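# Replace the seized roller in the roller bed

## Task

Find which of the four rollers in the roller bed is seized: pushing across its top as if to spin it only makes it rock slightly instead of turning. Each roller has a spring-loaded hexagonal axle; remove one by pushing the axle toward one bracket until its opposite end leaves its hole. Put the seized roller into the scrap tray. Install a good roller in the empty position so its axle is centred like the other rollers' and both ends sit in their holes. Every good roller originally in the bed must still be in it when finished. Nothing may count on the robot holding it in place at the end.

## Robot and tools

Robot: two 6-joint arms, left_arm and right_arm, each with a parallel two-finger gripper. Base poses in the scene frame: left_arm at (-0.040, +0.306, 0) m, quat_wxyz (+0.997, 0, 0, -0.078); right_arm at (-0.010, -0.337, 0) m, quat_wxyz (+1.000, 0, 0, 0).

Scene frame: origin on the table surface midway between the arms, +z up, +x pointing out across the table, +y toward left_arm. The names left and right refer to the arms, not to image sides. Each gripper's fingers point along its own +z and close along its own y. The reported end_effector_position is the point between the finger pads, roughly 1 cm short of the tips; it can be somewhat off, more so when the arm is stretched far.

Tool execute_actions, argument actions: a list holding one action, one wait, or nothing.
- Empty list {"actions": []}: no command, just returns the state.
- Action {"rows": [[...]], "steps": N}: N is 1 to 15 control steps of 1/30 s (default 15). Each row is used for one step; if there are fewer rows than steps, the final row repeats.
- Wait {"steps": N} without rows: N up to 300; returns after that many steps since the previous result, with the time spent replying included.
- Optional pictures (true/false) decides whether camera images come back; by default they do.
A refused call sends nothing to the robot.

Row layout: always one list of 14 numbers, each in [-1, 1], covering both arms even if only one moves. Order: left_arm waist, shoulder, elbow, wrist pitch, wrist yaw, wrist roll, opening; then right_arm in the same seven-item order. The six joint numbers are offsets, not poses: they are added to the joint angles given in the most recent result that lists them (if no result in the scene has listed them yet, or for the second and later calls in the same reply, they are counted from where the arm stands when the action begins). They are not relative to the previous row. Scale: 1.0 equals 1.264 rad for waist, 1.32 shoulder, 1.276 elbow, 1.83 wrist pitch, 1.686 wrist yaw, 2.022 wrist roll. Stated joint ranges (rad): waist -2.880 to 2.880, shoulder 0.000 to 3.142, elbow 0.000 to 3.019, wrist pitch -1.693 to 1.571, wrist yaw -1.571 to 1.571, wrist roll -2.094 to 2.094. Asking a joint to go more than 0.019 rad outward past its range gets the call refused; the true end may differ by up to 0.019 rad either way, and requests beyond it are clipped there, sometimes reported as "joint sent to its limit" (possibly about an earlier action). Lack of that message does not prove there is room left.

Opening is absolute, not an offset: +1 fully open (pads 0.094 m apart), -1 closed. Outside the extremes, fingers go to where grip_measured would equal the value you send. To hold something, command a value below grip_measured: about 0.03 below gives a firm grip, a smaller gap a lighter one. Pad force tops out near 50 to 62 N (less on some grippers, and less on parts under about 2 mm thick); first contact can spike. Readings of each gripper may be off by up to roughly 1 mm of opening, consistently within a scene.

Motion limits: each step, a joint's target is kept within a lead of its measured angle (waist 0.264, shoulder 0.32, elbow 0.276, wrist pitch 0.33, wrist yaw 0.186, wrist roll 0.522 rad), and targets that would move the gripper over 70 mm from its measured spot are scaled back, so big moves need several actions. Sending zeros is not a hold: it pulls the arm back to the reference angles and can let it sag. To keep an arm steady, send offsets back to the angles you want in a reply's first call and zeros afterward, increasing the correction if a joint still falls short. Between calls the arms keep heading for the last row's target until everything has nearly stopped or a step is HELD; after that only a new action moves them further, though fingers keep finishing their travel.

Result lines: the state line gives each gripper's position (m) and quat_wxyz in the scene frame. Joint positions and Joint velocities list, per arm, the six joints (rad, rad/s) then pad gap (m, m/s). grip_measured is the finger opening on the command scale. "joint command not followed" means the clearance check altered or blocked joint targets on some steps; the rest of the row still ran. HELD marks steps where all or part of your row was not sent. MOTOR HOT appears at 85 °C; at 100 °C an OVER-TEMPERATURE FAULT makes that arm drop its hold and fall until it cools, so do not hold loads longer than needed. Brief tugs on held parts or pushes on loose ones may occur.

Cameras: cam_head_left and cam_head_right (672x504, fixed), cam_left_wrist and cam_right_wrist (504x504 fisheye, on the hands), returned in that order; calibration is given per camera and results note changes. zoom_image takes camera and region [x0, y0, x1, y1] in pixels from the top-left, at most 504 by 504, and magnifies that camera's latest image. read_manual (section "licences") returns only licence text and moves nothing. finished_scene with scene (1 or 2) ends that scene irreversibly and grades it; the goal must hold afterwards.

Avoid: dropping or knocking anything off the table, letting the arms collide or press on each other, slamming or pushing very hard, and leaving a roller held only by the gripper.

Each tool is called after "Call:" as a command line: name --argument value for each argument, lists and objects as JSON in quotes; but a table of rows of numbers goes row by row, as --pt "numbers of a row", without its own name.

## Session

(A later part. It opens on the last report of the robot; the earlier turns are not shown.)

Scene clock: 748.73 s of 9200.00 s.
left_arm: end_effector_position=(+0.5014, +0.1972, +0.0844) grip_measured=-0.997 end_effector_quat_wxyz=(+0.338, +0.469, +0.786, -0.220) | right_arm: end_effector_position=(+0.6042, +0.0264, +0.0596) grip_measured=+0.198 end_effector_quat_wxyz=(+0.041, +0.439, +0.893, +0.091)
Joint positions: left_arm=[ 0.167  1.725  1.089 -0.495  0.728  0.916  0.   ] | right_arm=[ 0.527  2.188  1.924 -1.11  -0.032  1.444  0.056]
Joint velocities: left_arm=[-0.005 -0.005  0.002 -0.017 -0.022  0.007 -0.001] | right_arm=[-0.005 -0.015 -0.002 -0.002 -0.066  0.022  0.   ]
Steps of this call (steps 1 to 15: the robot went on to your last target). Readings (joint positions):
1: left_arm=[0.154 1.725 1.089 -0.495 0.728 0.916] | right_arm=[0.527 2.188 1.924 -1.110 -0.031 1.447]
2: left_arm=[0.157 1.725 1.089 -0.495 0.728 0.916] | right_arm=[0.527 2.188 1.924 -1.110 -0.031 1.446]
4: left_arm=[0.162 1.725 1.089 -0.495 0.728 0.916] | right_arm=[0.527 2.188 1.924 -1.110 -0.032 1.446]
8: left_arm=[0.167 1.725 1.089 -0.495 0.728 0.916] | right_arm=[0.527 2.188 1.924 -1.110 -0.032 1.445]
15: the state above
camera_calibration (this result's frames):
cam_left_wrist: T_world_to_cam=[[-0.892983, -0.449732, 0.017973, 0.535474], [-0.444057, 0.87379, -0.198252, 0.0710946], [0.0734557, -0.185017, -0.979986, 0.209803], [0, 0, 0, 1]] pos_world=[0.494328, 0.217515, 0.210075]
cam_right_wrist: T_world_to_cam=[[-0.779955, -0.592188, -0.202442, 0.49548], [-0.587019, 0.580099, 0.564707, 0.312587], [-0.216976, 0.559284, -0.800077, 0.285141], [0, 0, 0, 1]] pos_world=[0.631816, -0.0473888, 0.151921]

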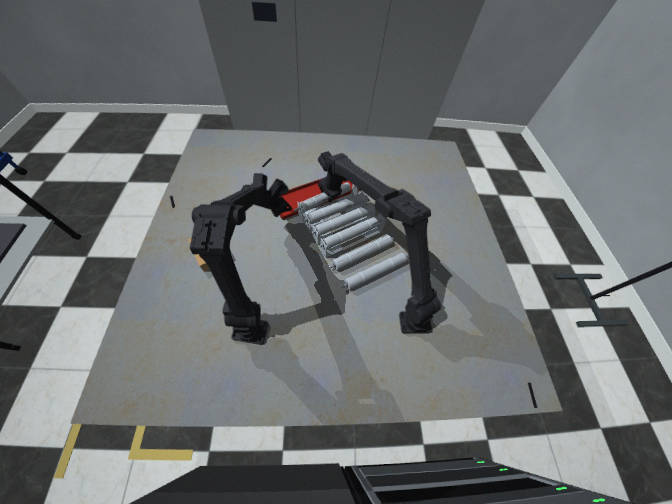

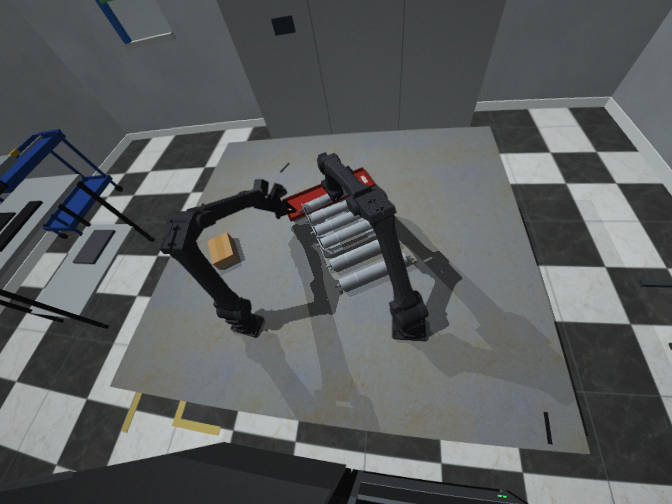

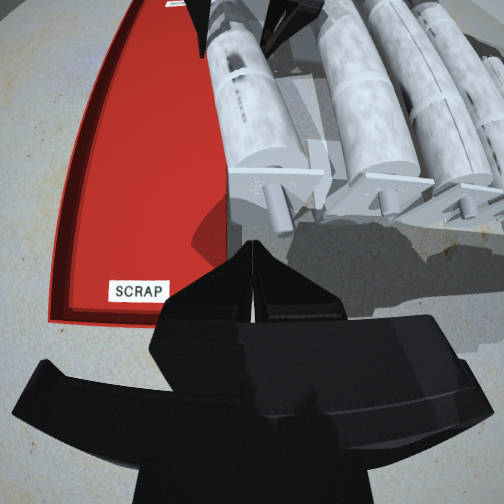

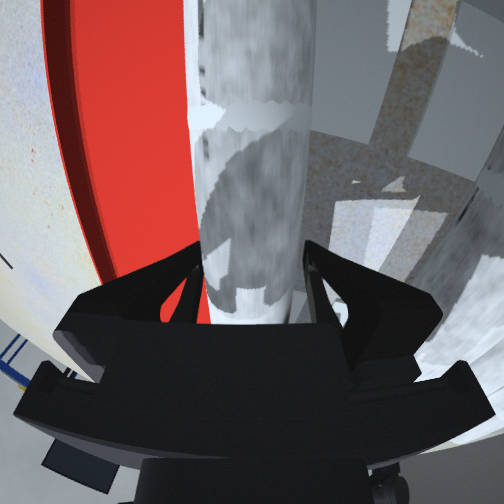

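Call:
execute_actions --actions '[{"rows":[[0,0,0.012,0,0,0,-1,0,0.01,0.012,0.016,0,-0.025,0.2],[0,0,0.012,0,0,0,-1,0,0.01,0.012,0.016,0,-0.025,0.2],[0,0,0.012,0,0,0,-1,0,0.01,0.012,0.016,0,-0.025,0.2],[0,0,0.012,0,0,0,-1,0,0.01,0.012,0.016,0,-0.025,0.15],[0,0,0.012,0,0,0,-1,0,0.01,0.012,0.016,0,-0.025,0.1],[0,0,0.012,0,0,0,-1,0,0.01,0.012,0.016,0,-0.025,0.05],[0,0,0.012,0,0,0,-1,0,0.01,0.012,0.016,0,-0.025,0.02],[0,0,0.012,0,0,0,-1,0,0.01,0.012,0.016,0,-0.025,-0.03]],"steps":15}]' --pictures false

Call:
execute_actions --actions '[{"rows":[[0,0,0.012,0,0,0,-1,-0.03,-0.06,0.03,0,0.03,0,-0.03]],"steps":15}]'

Scene clock: 758.83 s of 9200.00 s.
left_arm: end_effector_position=(+0.5014, +0.1972, +0.0844) grip_measured=-0.997 end_effector_quat_wxyz=(+0.338, +0.469, +0.786, -0.220) | right_arm: end_effector_position=(+0.6073, +0.0282, +0.0603) grip_measured=+0.014 end_effector_quat_wxyz=(+0.047, +0.427, +0.898, +0.097)
Joint positions: left_arm=[ 0.167  1.725  1.089 -0.495  0.728  0.916  0.   ] | right_arm=[ 0.527  2.188  1.924 -1.095 -0.032  1.418  0.048]
Joint velocities: left_arm=[-0.005 -0.005 -0.007 -0.002 -0.007 -0.051  0.   ] | right_arm=[-0.005 -0.005 -0.017 -0.012 -0.007 -0.051 -0.001]
Steps of this call (steps 1 to 15: the robot went on to your last target; steps 16 to 90: nothing new was sent; then 6.60 s passed at rest; steps 91 to 105: all 15 steps of this action). Readings (joint positions):
91: left_arm=[0.167 1.725 1.089 -0.495 0.728 0.916] | right_arm=[0.527 2.188 1.924 -1.107 -0.032 1.438]
92: left_arm=[0.167 1.725 1.089 -0.495 0.728 0.916] | right_arm=[0.527 2.188 1.924 -1.103 -0.032 1.432]
94: left_arm=[0.167 1.725 1.089 -0.495 0.728 0.916] | right_arm=[0.527 2.188 1.924 -1.096 -0.032 1.424]
98: left_arm=[0.167 1.725 1.089 -0.495 0.728 0.916] | right_arm=[0.527 2.188 1.924 -1.095 -0.032 1.418]
105: the state above

Scene clock: 759.33 s of 9200.00 s.
left_arm: end_effector_position=(+0.5014, +0.1972, +0.0844) grip_measured=-0.997 end_effector_quat_wxyz=(+0.338, +0.469, +0.786, -0.220) | right_arm: end_effector_position=(+0.6084, +0.0263, +0.0629) grip_measured=+0.014 end_effector_quat_wxyz=(+0.055, +0.430, +0.897, +0.093)
Joint positions: left_arm=[ 0.167  1.725  1.089 -0.495  0.728  0.916  0.   ] | right_arm=[ 0.528  2.184  1.924 -1.096 -0.013  1.423  0.048]
Joint velocities: left_arm=[-0.015 -0.005 -0.022  0.002  0.022 -0.066 -0.001] | right_arm=[-0.005 -0.005 -0.002  0.002 -0.037 -0.037  0.   ]
Steps of this call (steps 1 to 15: all 15 steps of this action). Readings (joint positions):
1: left_arm=[0.167 1.725 1.089 -0.495 0.728 0.916] | right_arm=[0.526 2.186 1.924 -1.095 -0.022 1.421]
2: left_arm=[0.167 1.725 1.089 -0.495 0.728 0.916] | right_arm=[0.527 2.185 1.924 -1.096 -0.017 1.423]
4: left_arm=[0.167 1.725 1.089 -0.495 0.728 0.916] | right_arm=[0.528 2.184 1.924 -1.096 -0.013 1.423]
8: left_arm=[0.167 1.725 1.089 -0.495 0.728 0.916] | right_arm=[0.528 2.184 1.924 -1.096 -0.013 1.423]
15: the state above
camera_calibration (this result's frames):
cam_left_wrist: T_world_to_cam=[[-0.892983, -0.449732, 0.017973, 0.535474], [-0.444057, 0.87379, -0.198252, 0.0710946], [0.0734557, -0.185017, -0.979986, 0.209803], [0, 0, 0, 1]] pos_world=[0.494328, 0.217515, 0.210075]
cam_right_wrist: T_world_to_cam=[[-0.7633, -0.608412, -0.217273, 0.490678], [-0.612696, 0.575076, 0.542117, 0.330441], [-0.204882, 0.54692, -0.811727, 0.282417], [0, 0, 0, 1]] pos_world=[0.634856, -0.0459538, 0.156719]

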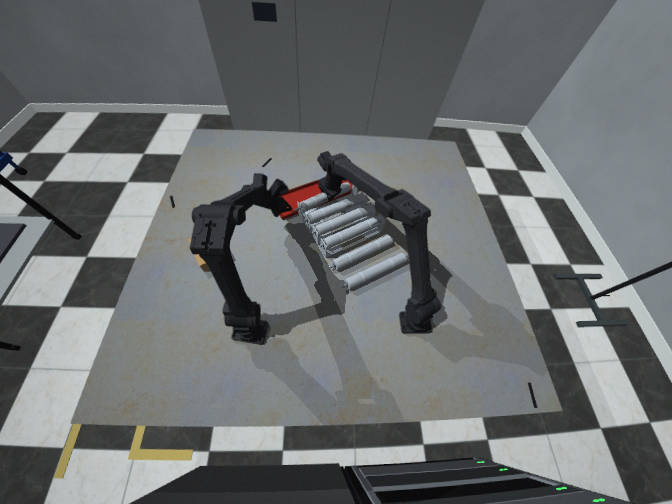

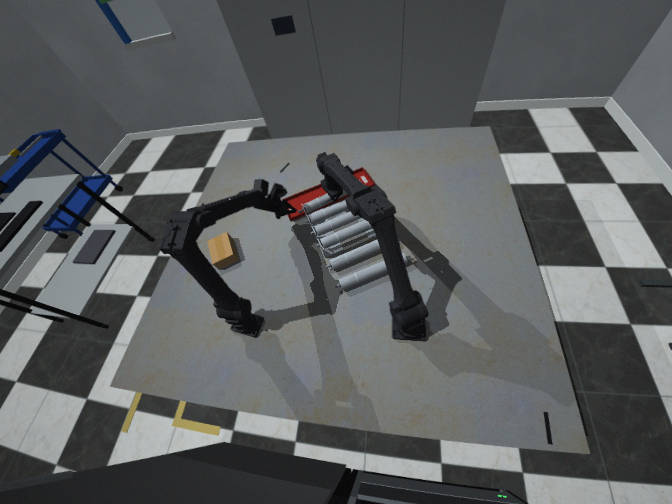

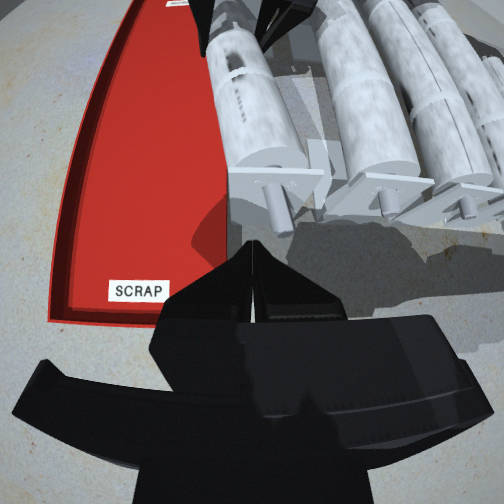

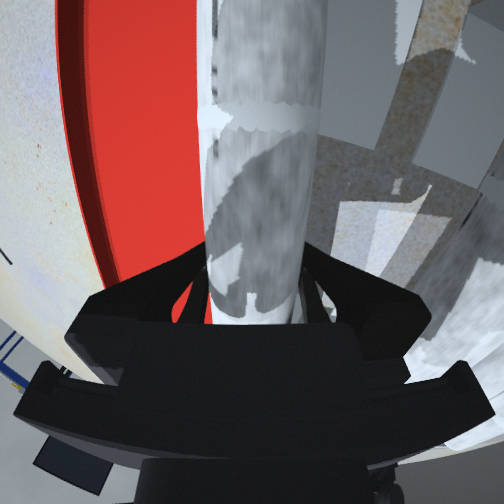

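Call:
execute_actions --actions '[{"rows":[[0,0,0.012,0,0,0,-1,0,-0.075,0.0,-0.01,0.04,0.02,-0.04]],"steps":15}]'

Scene clock: 768.53 s of 9200.00 s.
left_arm: end_effector_position=(+0.5014, +0.1972, +0.0844) grip_measured=-0.997 end_effector_quat_wxyz=(+0.338, +0.469, +0.786, -0.220) | right_arm: end_effector_position=(+0.6043, +0.0196, +0.0732) grip_measured=+0.014 end_effector_quat_wxyz=(+0.079, +0.446, +0.889, +0.075)
Joint positions: left_arm=[ 0.167  1.725  1.089 -0.495  0.728  0.916  0.   ] | right_arm=[ 0.539  2.159  1.909 -1.109  0.053  1.463  0.048]
Joint velocities: left_arm=[-0.005 -0.005 -0.012 -0.017  0.022 -0.007  0.   ] | right_arm=[-0.005 -0.005 -0.002  0.002  0.007 -0.022  0.   ]
Steps of this call (steps 1 to 15: the robot went on to your last target; steps 16 to 90: nothing new was sent; then 5.70 s passed at rest; steps 91 to 105: all 15 steps of this action). Readings (joint positions):
91: left_arm=[0.167 1.725 1.089 -0.495 0.728 0.916] | right_arm=[0.531 2.182 1.923 -1.097 0.002 1.429]
92: left_arm=[0.167 1.725 1.089 -0.495 0.728 0.916] | right_arm=[0.534 2.179 1.919 -1.099 0.017 1.439]
94: left_arm=[0.167 1.725 1.089 -0.495 0.728 0.916] | right_arm=[0.540 2.171 1.914 -1.104 0.040 1.454]
98: left_arm=[0.167 1.725 1.089 -0.495 0.728 0.916] | right_arm=[0.539 2.160 1.912 -1.109 0.052 1.456]
105: the state above
camera_calibration (this result's frames):
cam_left_wrist: T_world_to_cam=[[-0.892983, -0.449732, 0.017973, 0.535474], [-0.444057, 0.87379, -0.198252, 0.0710946], [0.0734557, -0.185017, -0.979986, 0.209803], [0, 0, 0, 1]] pos_world=[0.494328, 0.217515, 0.210075]
cam_right_wrist: T_world_to_cam=[[-0.783235, -0.58618, -0.207212, 0.496533], [-0.600462, 0.62678, 0.496581, 0.321123], [-0.161209, 0.513362, -0.842894, 0.2702], [0, 0, 0, 1]] pos_world=[0.625283, -0.0489262, 0.171174]

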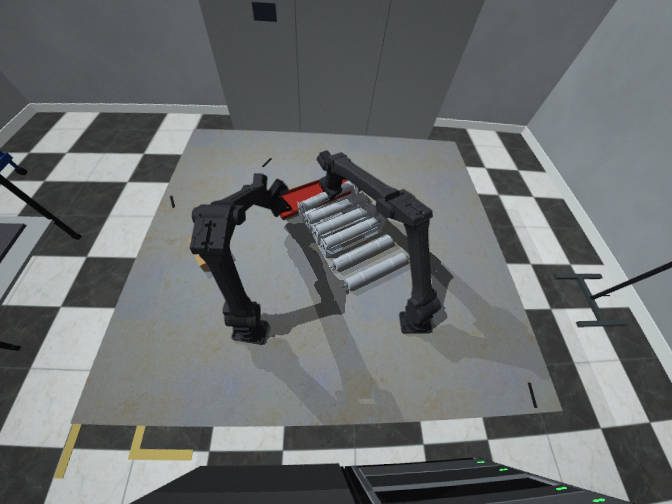

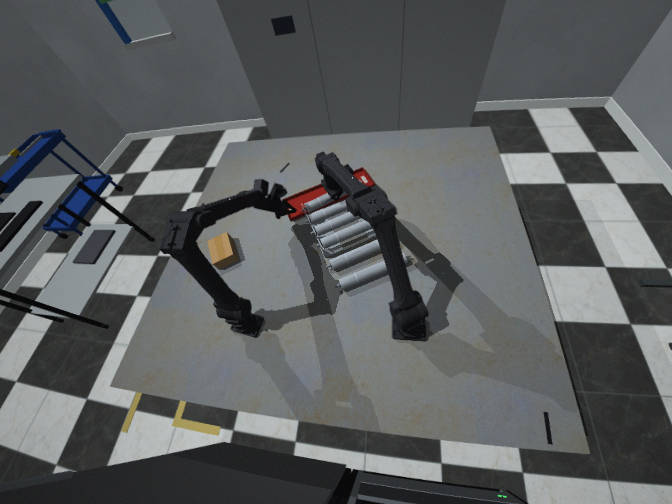

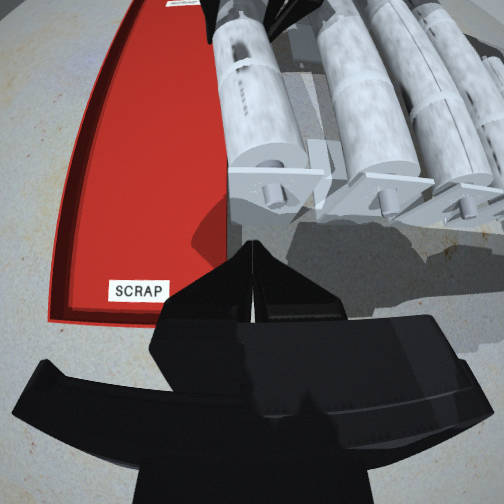

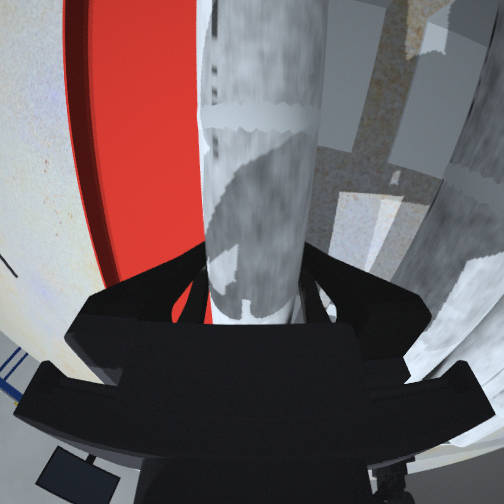

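Call:
execute_actions --actions '[{"rows":[[0,0,0.012,0,0,0,-1,0.005,-0.075,0.01,0.0,0.05,-0.01,-0.04]],"steps":15}]'

Scene clock: 773.90 s of 9200.00 s.
left_arm: end_effector_position=(+0.5014, +0.1972, +0.0844) grip_measured=-0.997 end_effector_quat_wxyz=(+0.338, +0.469, +0.786, -0.220) | right_arm: end_effector_position=(+0.6057, +0.0173, +0.0806) grip_measured=+0.014 end_effector_quat_wxyz=(+0.109, +0.445, +0.887, +0.061)
Joint positions: left_arm=[ 0.167  1.725  1.089 -0.495  0.728  0.916  0.   ] | right_arm=[ 0.552  2.149  1.907 -1.109  0.121  1.469  0.048]
Joint velocities: left_arm=[-0.015 -0.015 -0.007  0.017  0.022  0.051 -0.001] | right_arm=[ 0.005 -0.005 -0.012  0.002  0.037 -0.022  0.   ]
Steps of this call (steps 1 to 15: the robot went on to your last target; steps 16 to 90: nothing new was sent; then 1.87 s passed at rest; steps 91 to 105: all 15 steps of this action). Readings (joint positions):
91: left_arm=[0.167 1.725 1.089 -0.495 0.728 0.916] | right_arm=[0.540 2.159 1.909 -1.109 0.074 1.464]
92: left_arm=[0.167 1.725 1.089 -0.495 0.728 0.916] | right_arm=[0.545 2.159 1.909 -1.109 0.093 1.466]
94: left_arm=[0.167 1.725 1.089 -0.495 0.728 0.916] | right_arm=[0.551 2.157 1.909 -1.109 0.118 1.470]
98: left_arm=[0.167 1.725 1.089 -0.495 0.728 0.916] | right_arm=[0.552 2.149 1.908 -1.109 0.120 1.469]
105: the state above
camera_calibration (this result's frames):
cam_left_wrist: T_world_to_cam=[[-0.892983, -0.449732, 0.017973, 0.535474], [-0.444057, 0.87379, -0.198252, 0.0710946], [0.0734557, -0.185017, -0.979986, 0.209803], [0, 0, 0, 1]] pos_world=[0.494328, 0.217515, 0.210075]
cam_right_wrist: T_world_to_cam=[[-0.77896, -0.59091, -0.209875, 0.495552], [-0.615108, 0.654955, 0.438949, 0.33269], [-0.121921, 0.471019, -0.873657, 0.257244], [0, 0, 0, 1]] pos_world=[0.622019, -0.0462374, 0.182713]

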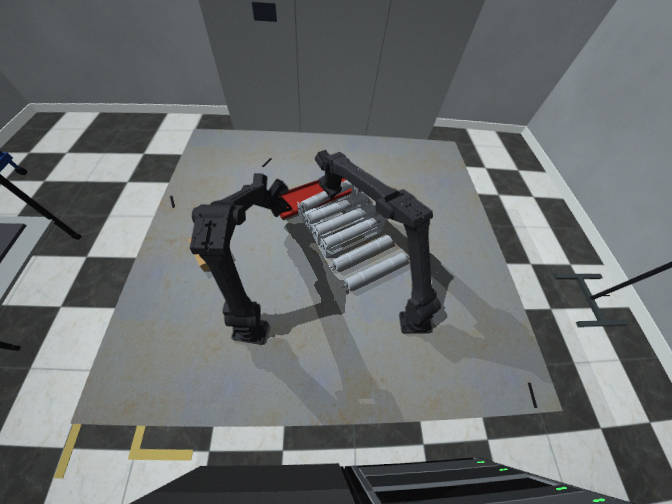

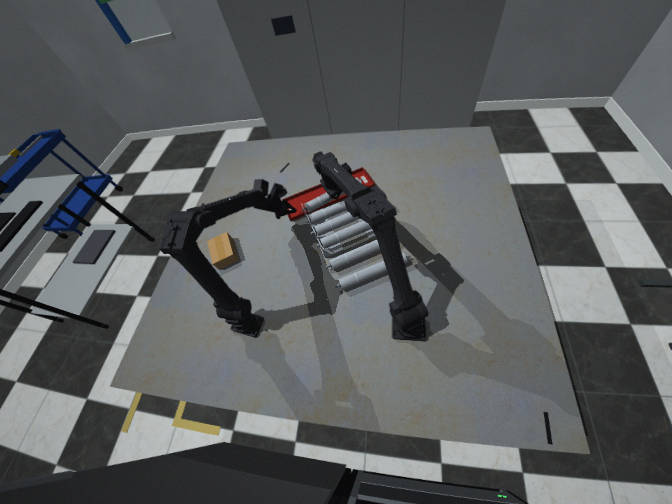

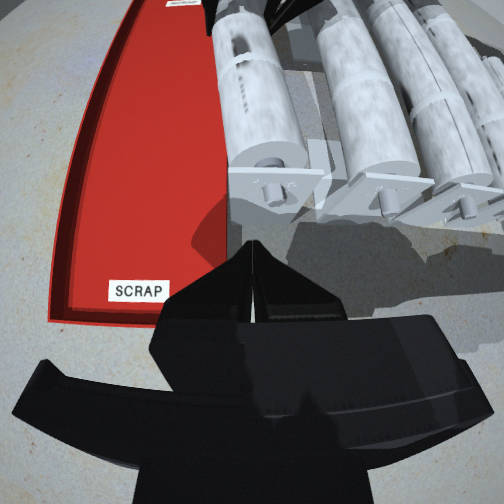

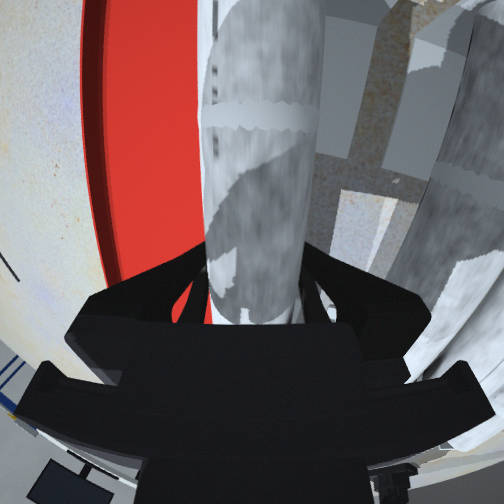

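Call:
execute_actions --actions '[{"rows":[[0,0,0.012,0,0,0,-1,0.012,-0.025,0.1,0.0,0.0,-0.05,-0.04]],"steps":15}]'

Scene clock: 784.43 s of 9200.00 s.
left_arm: end_effector_position=(+0.5014, +0.1972, +0.0844) grip_measured=-0.997 end_effector_quat_wxyz=(+0.338, +0.469, +0.786, -0.220) | right_arm: end_effector_position=(+0.6079, +0.0200, +0.0829) grip_measured=+0.014 end_effector_quat_wxyz=(+0.111, +0.433, +0.892, +0.063)
Joint positions: left_arm=[ 0.167  1.725  1.089 -0.495  0.728  0.916  0.   ] | right_arm=[ 0.553  2.152  1.918 -1.109  0.119  1.443  0.048]
Joint velocities: left_arm=[ 0.005 -0.015  0.002 -0.012  0.022  0.037  0.001] | right_arm=[-0.005 -0.005 -0.007 -0.007  0.037 -0.022  0.   ]
Steps of this call (steps 1 to 15: the robot went on to your last target; steps 16 to 90: nothing new was sent; then 7.03 s passed at rest; steps 91 to 105: all 15 steps of this action). Readings (joint positions):
91: left_arm=[0.167 1.725 1.089 -0.495 0.728 0.916] | right_arm=[0.553 2.149 1.907 -1.109 0.119 1.464]
92: left_arm=[0.167 1.725 1.089 -0.495 0.728 0.916] | right_arm=[0.553 2.149 1.909 -1.109 0.119 1.462]
94: left_arm=[0.167 1.725 1.089 -0.495 0.728 0.916] | right_arm=[0.553 2.150 1.912 -1.109 0.119 1.454]
98: left_arm=[0.167 1.725 1.089 -0.495 0.728 0.916] | right_arm=[0.553 2.151 1.916 -1.109 0.119 1.446]
105: the state above
camera_calibration (this result's frames):
cam_left_wrist: T_world_to_cam=[[-0.892983, -0.449732, 0.017973, 0.535474], [-0.444057, 0.87379, -0.198252, 0.0710946], [0.0734557, -0.185017, -0.979986, 0.209803], [0, 0, 0, 1]] pos_world=[0.494328, 0.217515, 0.210075]
cam_right_wrist: T_world_to_cam=[[-0.76174, -0.611699, -0.213487, 0.489557], [-0.634793, 0.638765, 0.434762, 0.343931], [-0.129575, 0.466695, -0.874875, 0.263042], [0, 0, 0, 1]] pos_world=[0.625324, -0.0429897, 0.185115]

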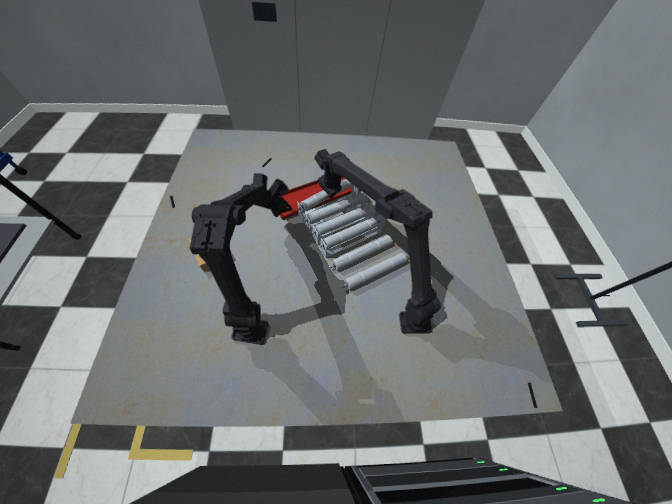

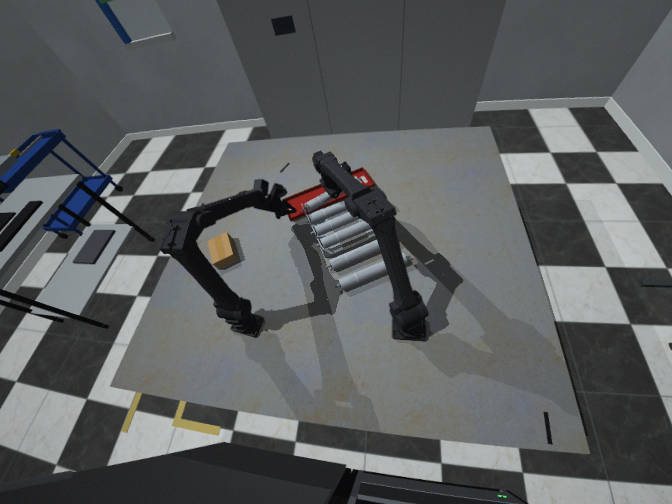

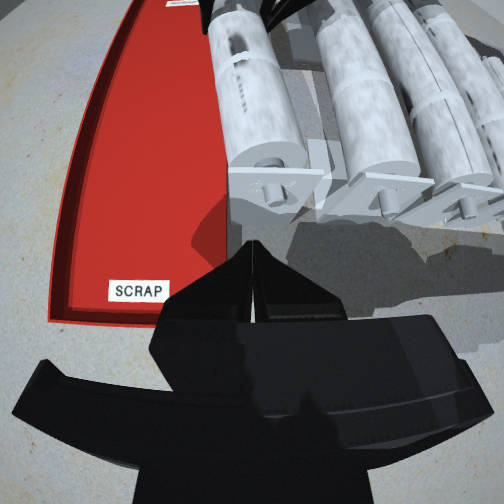

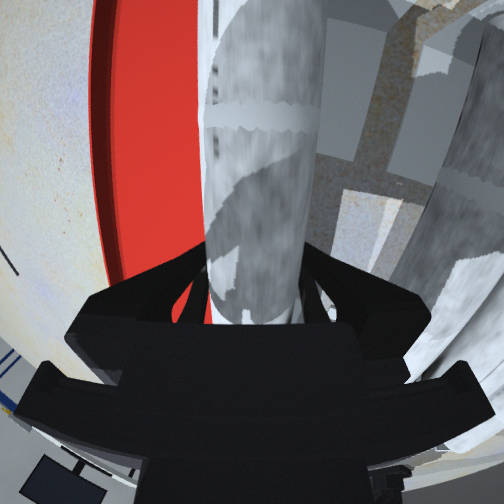

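Call:
execute_actions --actions '[{"rows":[[0,0,0.012,0,0,0,-1,0.0,-0.015,0.11,-0.015,0.0,-0.06,-0.04]],"steps":15}]' --pictures false

Call:
execute_actions --actions '[{"rows":[[0,0,0.012,0,0,0,-1,0.0,-0.015,0.11,-0.015,0.0,-0.06,-0.04]],"steps":15}]'

Call:
zoom_image --camera "cam_head_left" --region '[280,150,400,240]'

Scene clock: 791.67 s of 9200.00 s.
left_arm: end_effector_position=(+0.5014, +0.1972, +0.0844) grip_measured=-0.997 end_effector_quat_wxyz=(+0.338, +0.469, +0.786, -0.220) | right_arm: end_effector_position=(+0.6137, +0.0245, +0.0841) grip_measured=+0.014 end_effector_quat_wxyz=(+0.112, +0.413, +0.902, +0.064)
Joint positions: left_arm=[ 0.167  1.725  1.089 -0.495  0.728  0.916  0.   ] | right_arm=[ 0.553  2.168  1.949 -1.119  0.114  1.398  0.048]
Joint velocities: left_arm=[ 0.005 -0.005 -0.012 -0.007  0.022 -0.051 -0.001] | right_arm=[-0.005 -0.005  0.012 -0.002 -0.066 -0.081 -0.001]
Steps of this call (steps 1 to 15: the robot went on to your last target; steps 16 to 90: nothing new was sent; then 3.73 s passed at rest; steps 91 to 105: all 15 steps of this action). Readings (joint positions):
91: left_arm=[0.167 1.725 1.089 -0.495 0.728 0.916] | right_arm=[0.553 2.153 1.921 -1.112 0.118 1.439]
92: left_arm=[0.167 1.725 1.089 -0.495 0.728 0.916] | right_arm=[0.553 2.157 1.928 -1.116 0.117 1.432]
94: left_arm=[0.167 1.725 1.089 -0.495 0.728 0.916] | right_arm=[0.553 2.164 1.940 -1.118 0.116 1.415]
98: left_arm=[0.167 1.725 1.089 -0.495 0.728 0.916] | right_arm=[0.553 2.168 1.948 -1.119 0.114 1.402]
105: the state above

Scene clock: 792.17 s of 9200.00 s.
left_arm: end_effector_position=(+0.5014, +0.1972, +0.0844) grip_measured=-0.997 end_effector_quat_wxyz=(+0.338, +0.469, +0.786, -0.220) | right_arm: end_effector_position=(+0.6178, +0.0282, +0.0832) grip_measured=+0.014 end_effector_quat_wxyz=(+0.111, +0.398, +0.908, +0.064)
Joint positions: left_arm=[ 0.167  1.725  1.089 -0.495  0.728  0.916  0.   ] | right_arm=[ 0.553  2.185  1.976 -1.128  0.109  1.366  0.048]
Joint velocities: left_arm=[-0.005 -0.005 -0.017 -0.002 -0.022 -0.007 -0.001] | right_arm=[ 0.005  0.005  0.002 -0.007 -0.022 -0.022 -0.001]
Steps of this call (steps 1 to 15: all 15 steps of this action). Readings (joint positions):
1: left_arm=[0.167 1.725 1.089 -0.495 0.728 0.916] | right_arm=[0.553 2.170 1.953 -1.121 0.113 1.395]
2: left_arm=[0.167 1.725 1.089 -0.495 0.728 0.916] | right_arm=[0.553 2.174 1.960 -1.125 0.112 1.388]
4: left_arm=[0.167 1.725 1.089 -0.495 0.728 0.916] | right_arm=[0.553 2.181 1.972 -1.127 0.111 1.372]
8: left_arm=[0.167 1.725 1.089 -0.495 0.728 0.916] | right_arm=[0.553 2.185 1.976 -1.128 0.109 1.367]
15: the state above
camera_calibration (this result's frames):
cam_left_wrist: T_world_to_cam=[[-0.892983, -0.449732, 0.017973, 0.535474], [-0.444057, 0.87379, -0.198252, 0.0710946], [0.0734557, -0.185017, -0.979986, 0.209803], [0, 0, 0, 1]] pos_world=[0.494328, 0.217515, 0.210075]
cam_right_wrist: T_world_to_cam=[[-0.712156, -0.670068, -0.209388, 0.472839], [-0.682692, 0.591515, 0.429001, 0.376256], [-0.163603, 0.448463, -0.878701, 0.282648], [0, 0, 0, 1]] pos_world=[0.639844, -0.0324845, 0.185955]

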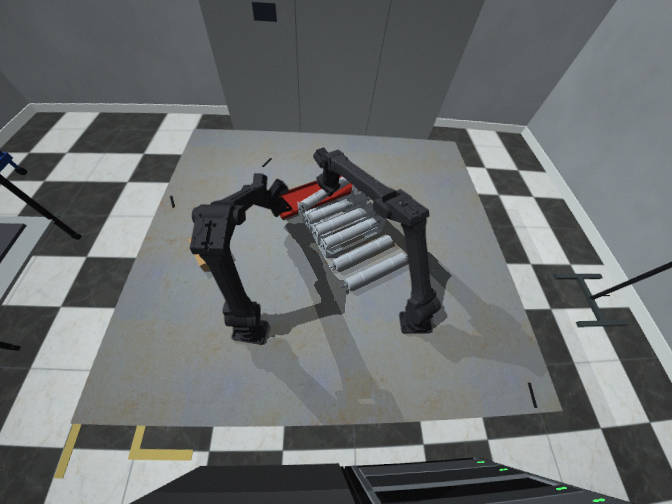

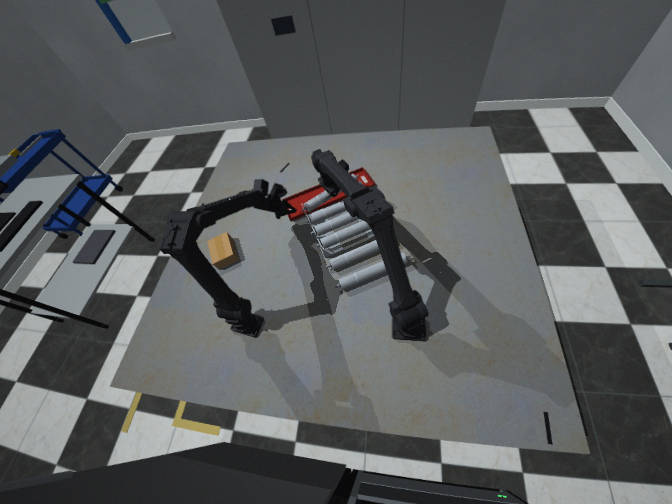

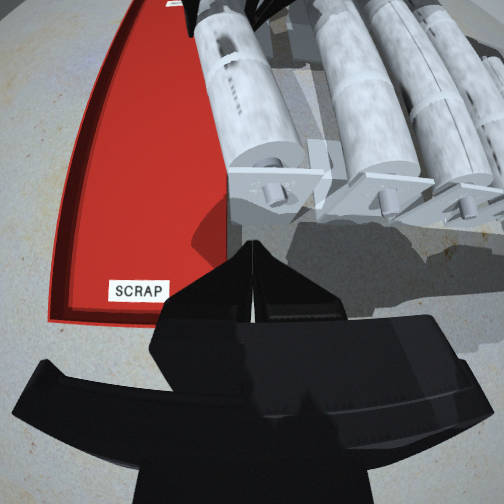

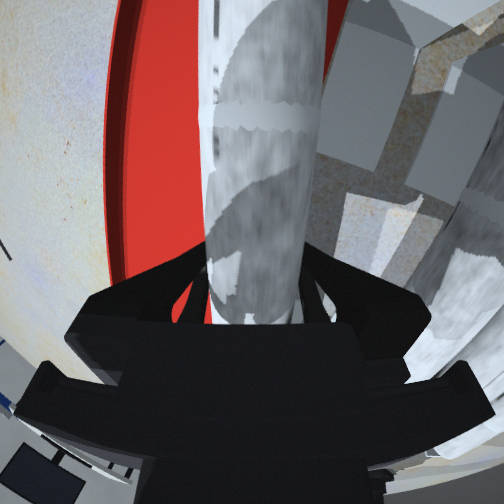

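Region (280, 150, 400, 240) of cam_head_left's 672x504 image, scaled by 4.200, with more detail than that image has; it fills the top 378 rows of this view, and the rest is white.

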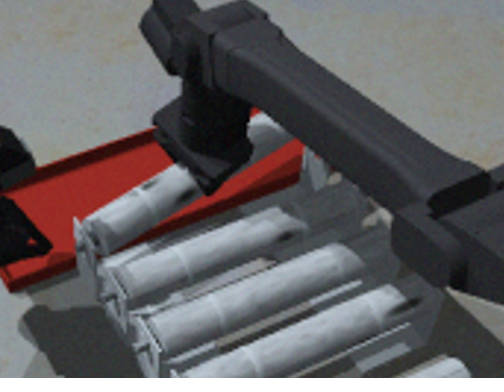

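Excellent, clear. Now withdraw.

Call:
execute_actions --actions '[{"rows":[[0,0,0.012,0,0,0,-1,-0.04,-0.045,0.035,0,0.01,0.0,-0.04]],"steps":15}]'

Scene clock: 798.70 s of 9200.00 s.
left_arm: end_effector_position=(+0.5014, +0.1972, +0.0844) grip_measured=-0.997 end_effector_quat_wxyz=(+0.338, +0.469, +0.786, -0.220) | right_arm: end_effector_position=(+0.6187, +0.0266, +0.0832) grip_measured=+0.014 end_effector_quat_wxyz=(+0.110, +0.403, +0.906, +0.065)
Joint positions: left_arm=[ 0.167  1.725  1.089 -0.495  0.728  0.916  0.   ] | right_arm=[ 0.55   2.185  1.976 -1.128  0.108  1.373  0.048]
Joint velocities: left_arm=[-0.005 -0.005  0.002  0.002  0.022  0.051 -0.   ] | right_arm=[-0.005 -0.015 -0.017 -0.022  0.051  0.007 -0.002]
Steps of this call (steps 1 to 15: the robot went on to your last target; steps 16 to 90: nothing new was sent; then 3.03 s passed at rest; steps 91 to 105: all 15 steps of this action). Readings (joint positions):
91: left_arm=[0.167 1.725 1.089 -0.495 0.728 0.916] | right_arm=[0.551 2.185 1.976 -1.128 0.110 1.370]
92: left_arm=[0.167 1.725 1.089 -0.495 0.728 0.916] | right_arm=[0.551 2.185 1.976 -1.128 0.109 1.372]
94: left_arm=[0.167 1.725 1.089 -0.495 0.728 0.916] | right_arm=[0.550 2.185 1.976 -1.128 0.108 1.373]
98: left_arm=[0.167 1.725 1.089 -0.495 0.728 0.916] | right_arm=[0.550 2.185 1.976 -1.128 0.108 1.373]
105: the state above
camera_calibration (this result's frames):
cam_left_wrist: T_world_to_cam=[[-0.892983, -0.449732, 0.017973, 0.535474], [-0.444057, 0.87379, -0.198252, 0.0710946], [0.0734557, -0.185017, -0.979986, 0.209803], [0, 0, 0, 1]] pos_world=[0.494328, 0.217515, 0.210075]
cam_right_wrist: T_world_to_cam=[[-0.718615, -0.662751, -0.210603, 0.476335], [-0.676788, 0.596919, 0.430866, 0.373855], [-0.159845, 0.45216, -0.877497, 0.280962], [0, 0, 0, 1]] pos_world=[0.640233, -0.0345092, 0.185779]

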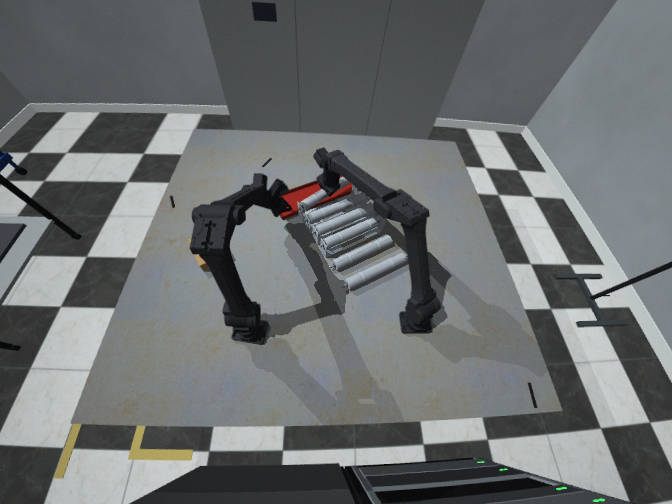

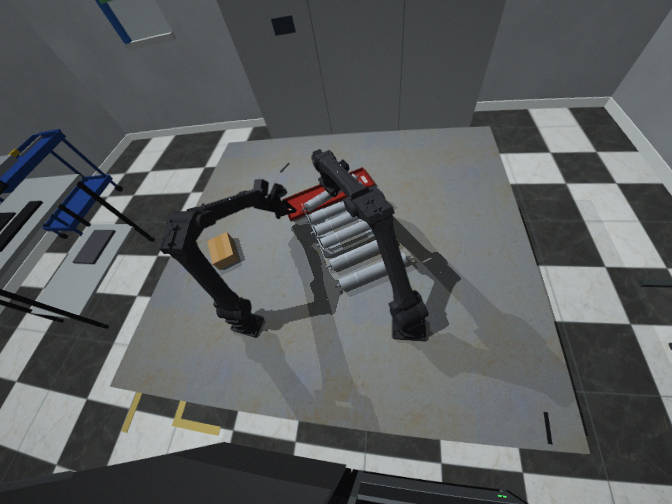

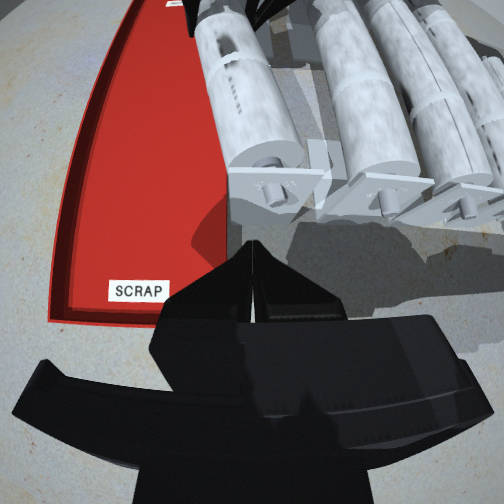

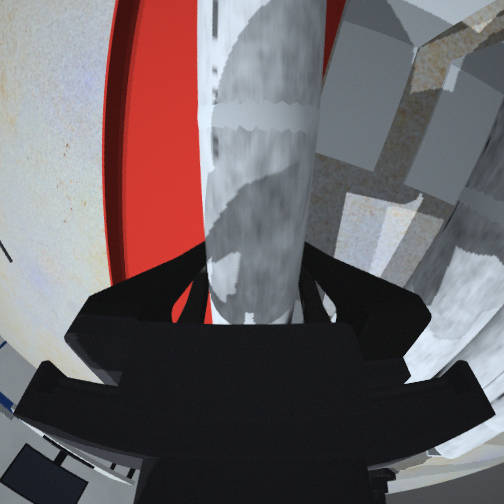

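Call:
execute_actions --actions '[{"rows":[[0,0,0.012,0,0,0,-1,-0.045,-0.04,0.03,-0.022,0.015,0.02,-0.04]],"steps":15}]'

Scene clock: 803.60 s of 9200.00 s.
left_arm: end_effector_position=(+0.5014, +0.1972, +0.0844) grip_measured=-0.997 end_effector_quat_wxyz=(+0.338, +0.469, +0.786, -0.220) | right_arm: end_effector_position=(+0.6252, +0.0004, +0.0819) grip_measured=+0.014 end_effector_quat_wxyz=(+0.109, +0.419, +0.900, +0.047)
Joint positions: left_arm=[ 0.167  1.725  1.089 -0.495  0.728  0.916  0.   ] | right_arm=[ 0.518  2.185  1.976 -1.158  0.122  1.376  0.048]
Joint velocities: left_arm=[ 0.005 -0.005  0.002 -0.002  0.037 -0.051  0.001] | right_arm=[-0.015  0.005 -0.017  0.007 -0.066 -0.007  0.001]
Steps of this call (steps 1 to 15: the robot went on to your last target; steps 16 to 90: nothing new was sent; then 1.40 s passed at rest; steps 91 to 105: all 15 steps of this action). Readings (joint positions):
91: left_arm=[0.167 1.725 1.089 -0.495 0.728 0.916] | right_arm=[0.550 2.185 1.976 -1.134 0.109 1.379]
92: left_arm=[0.167 1.725 1.089 -0.495 0.728 0.916] | right_arm=[0.550 2.185 1.976 -1.142 0.112 1.389]
94: left_arm=[0.167 1.725 1.089 -0.495 0.728 0.916] | right_arm=[0.545 2.185 1.976 -1.153 0.119 1.406]
98: left_arm=[0.167 1.725 1.089 -0.495 0.728 0.916] | right_arm=[0.526 2.185 1.976 -1.158 0.121 1.397]
105: the state above
camera_calibration (this result's frames):
cam_left_wrist: T_world_to_cam=[[-0.892983, -0.449732, 0.017973, 0.535474], [-0.444057, 0.87379, -0.198252, 0.0710946], [0.0734557, -0.185017, -0.979986, 0.209803], [0, 0, 0, 1]] pos_world=[0.494328, 0.217515, 0.210075]
cam_right_wrist: T_world_to_cam=[[-0.746758, -0.640251, -0.180084, 0.478465], [-0.645746, 0.633114, 0.426825, 0.375324], [-0.159262, 0.435023, -0.886223, 0.293065], [0, 0, 0, 1]] pos_world=[0.646336, -0.058775, 0.185687]

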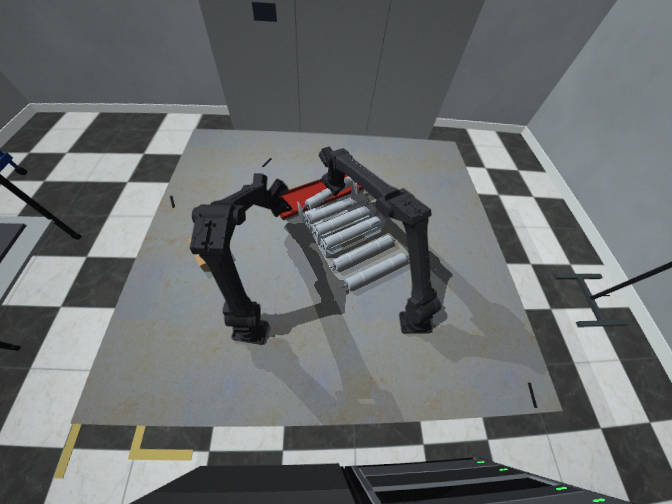

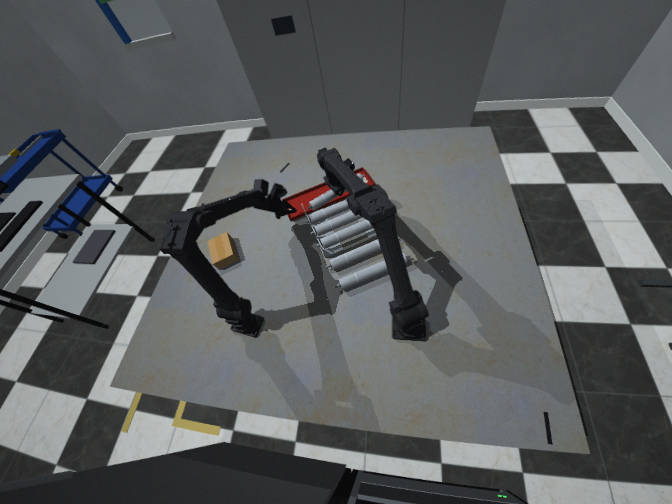

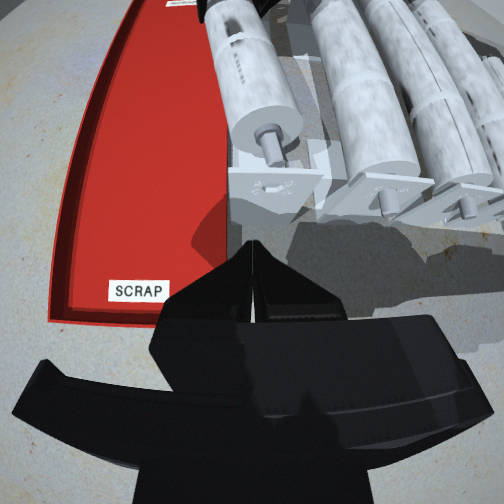

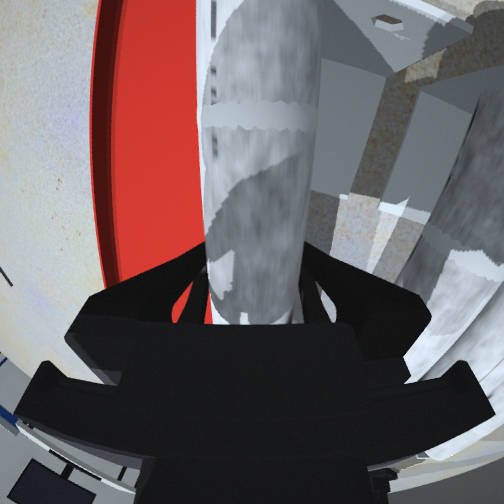

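Call:
execute_actions --actions '[{"rows":[[0.02,0,0.012,0,0,0,-1,0,-0.04,0.03,0.03,0,0,-0.04],[0.03,0,0.012,0,0,0,-1,0,-0.04,0.03,0.04,0,0,-0.04],[0.04,0,0.012,0,0,0,-1,0,-0.04,0.03,0.055,0,0,-0.04],[0.05,0,0.012,0,0,0,-1,0,-0.04,0.03,0.07,0,0,-0.04],[0.06,0,0.012,0,0,0,-1,0,-0.04,0.03,0.085,0,0.01,-0.04],[0.07,0,0.012,0,0,0,-1,0,-0.04,0.03,0.1,0,0.02,-0.04],[0.08,0,0.012,0,0,0,-1,0,-0.04,0.03,0.115,0,0.03,-0.04],[0.09,0,0.012,0,0,0,-1,0,-0.04,0.03,0.13,0,0.04,-0.04],[0.1,0,0.012,0,0,0,-1,0,-0.04,0.03,0.145,0,0.05,-0.04],[0.1,0,0.012,0,0,0,-1,0,-0.04,0.03,0.16,0,0.06,-0.04],[0.1,0,0.012,0,0,0,-1,0,-0.04,0.03,0.175,0,0.07,-0.04],[0.1,0,0.012,0,0,0,-1,0,-0.04,0.03,0.19,0,0.08,-0.04],[0.1,0,0.012,0,0,0,-1,0,-0.04,0.03,0.19,0,0.09,-0.04],[0.1,0,0.012,0,0,0,-1,0,-0.04,0.03,0.19,0,0.1,-0.04]],"steps":15}]' --pictures false

Call:
execute_actions --actions '[{"steps":15}]'

Scene clock: 818.03 s of 9200.00 s.
left_arm: end_effector_position=(+0.5114, +0.2743, +0.0844) grip_measured=-0.997 end_effector_quat_wxyz=(+0.352, +0.413, +0.817, -0.195) | right_arm: end_effector_position=(+0.6858, +0.0353, +0.1076) grip_measured=+0.014 end_effector_quat_wxyz=(+0.183, +0.469, +0.844, +0.182)
Joint positions: left_arm=[ 0.308  1.725  1.089 -0.495  0.728  0.916  0.   ] | right_arm=[ 0.518  2.186  1.976 -0.852  0.12   1.501  0.048]
Joint velocities: left_arm=[-0.015 -0.005 -0.002 -0.007 -0.051 -0.066  0.001] | right_arm=[-0.015 -0.005 -0.002  0.208 -0.037  0.418 -0.001]
Steps of this call (steps 1 to 15: the robot went on to your last target; steps 16 to 90: nothing new was sent; then 10.93 s passed at rest; steps 91 to 105: all 15 steps of this action). Readings (joint positions):
91: left_arm=[0.168 1.725 1.089 -0.495 0.728 0.916] | right_arm=[0.518 2.185 1.976 -1.152 0.120 1.374]
92: left_arm=[0.170 1.725 1.089 -0.495 0.728 0.916] | right_arm=[0.518 2.185 1.976 -1.143 0.120 1.374]
94: left_arm=[0.183 1.725 1.089 -0.495 0.728 0.916] | right_arm=[0.518 2.186 1.976 -1.107 0.120 1.374]
98: left_arm=[0.238 1.725 1.089 -0.495 0.728 0.916] | right_arm=[0.518 2.186 1.976 -1.003 0.120 1.395]
105: the state above

Scene clock: 818.53 s of 9200.00 s.
left_arm: end_effector_position=(+0.5112, +0.2705, +0.0844) grip_measured=-0.997 end_effector_quat_wxyz=(+0.352, +0.415, +0.816, -0.196) | right_arm: end_effector_position=(+0.6869, +0.0359, +0.1080) grip_measured=+0.014 end_effector_quat_wxyz=(+0.179, +0.493, +0.830, +0.189)
Joint positions: left_arm=[ 0.301  1.725  1.089 -0.495  0.728  0.916  0.   ] | right_arm=[ 0.518  2.186  1.976 -0.846  0.12   1.557  0.048]
Joint velocities: left_arm=[ 0.005  0.005  0.002 -0.002 -0.037 -0.022 -0.   ] | right_arm=[-0.015 -0.005  0.007 -0.002  0.022 -0.066  0.   ]
Steps of this call (steps 1 to 15: the robot went on to your last target). Readings (joint positions):
1: left_arm=[0.307 1.725 1.089 -0.495 0.728 0.916] | right_arm=[0.518 2.186 1.976 -0.847 0.120 1.513]
2: left_arm=[0.305 1.725 1.089 -0.495 0.728 0.916] | right_arm=[0.518 2.186 1.976 -0.846 0.120 1.523]
4: left_arm=[0.303 1.725 1.089 -0.495 0.728 0.916] | right_arm=[0.518 2.186 1.976 -0.846 0.120 1.536]
8: left_arm=[0.301 1.725 1.089 -0.495 0.728 0.916] | right_arm=[0.518 2.186 1.976 -0.846 0.120 1.551]
15: the state above
camera_calibration (this result's frames):
cam_left_wrist: T_world_to_cam=[[-0.824951, -0.564918, 0.017973, 0.573515], [-0.556732, 0.806688, -0.198252, 0.0871139], [0.0974976, -0.173554, -0.979986, 0.20726], [0, 0, 0, 1]] pos_world=[0.501414, 0.289686, 0.210075]
cam_right_wrist: T_world_to_cam=[[-0.751327, -0.436304, -0.495123, 0.581784], [-0.643562, 0.650471, 0.40338, 0.381966], [0.146067, 0.621713, -0.769505, 0.0815362], [0, 0, 0, 1]] pos_world=[0.671019, -0.0453149, 0.19672]

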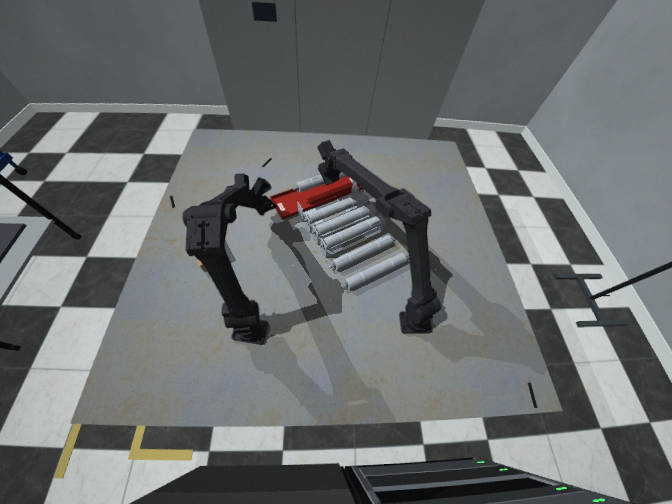

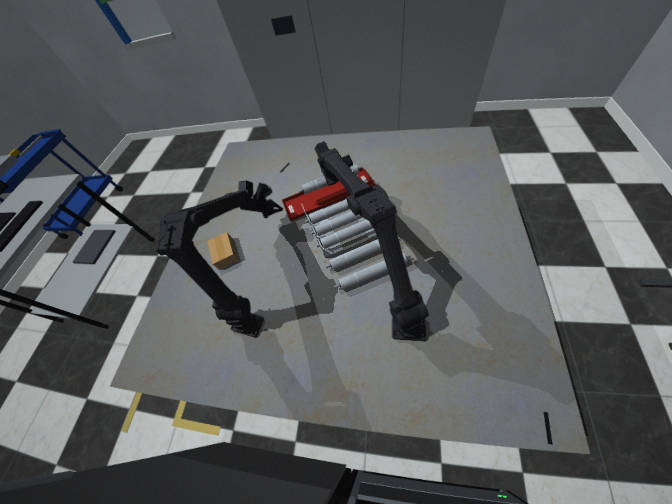

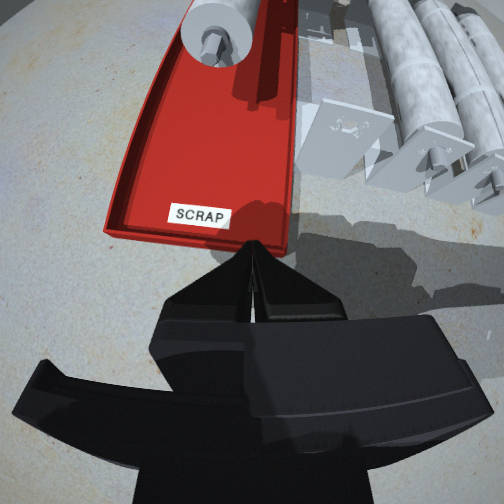

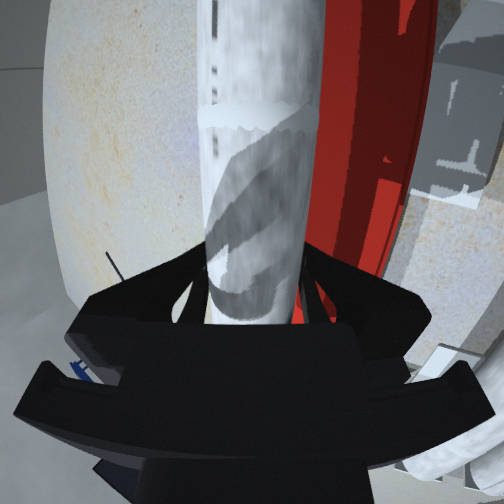

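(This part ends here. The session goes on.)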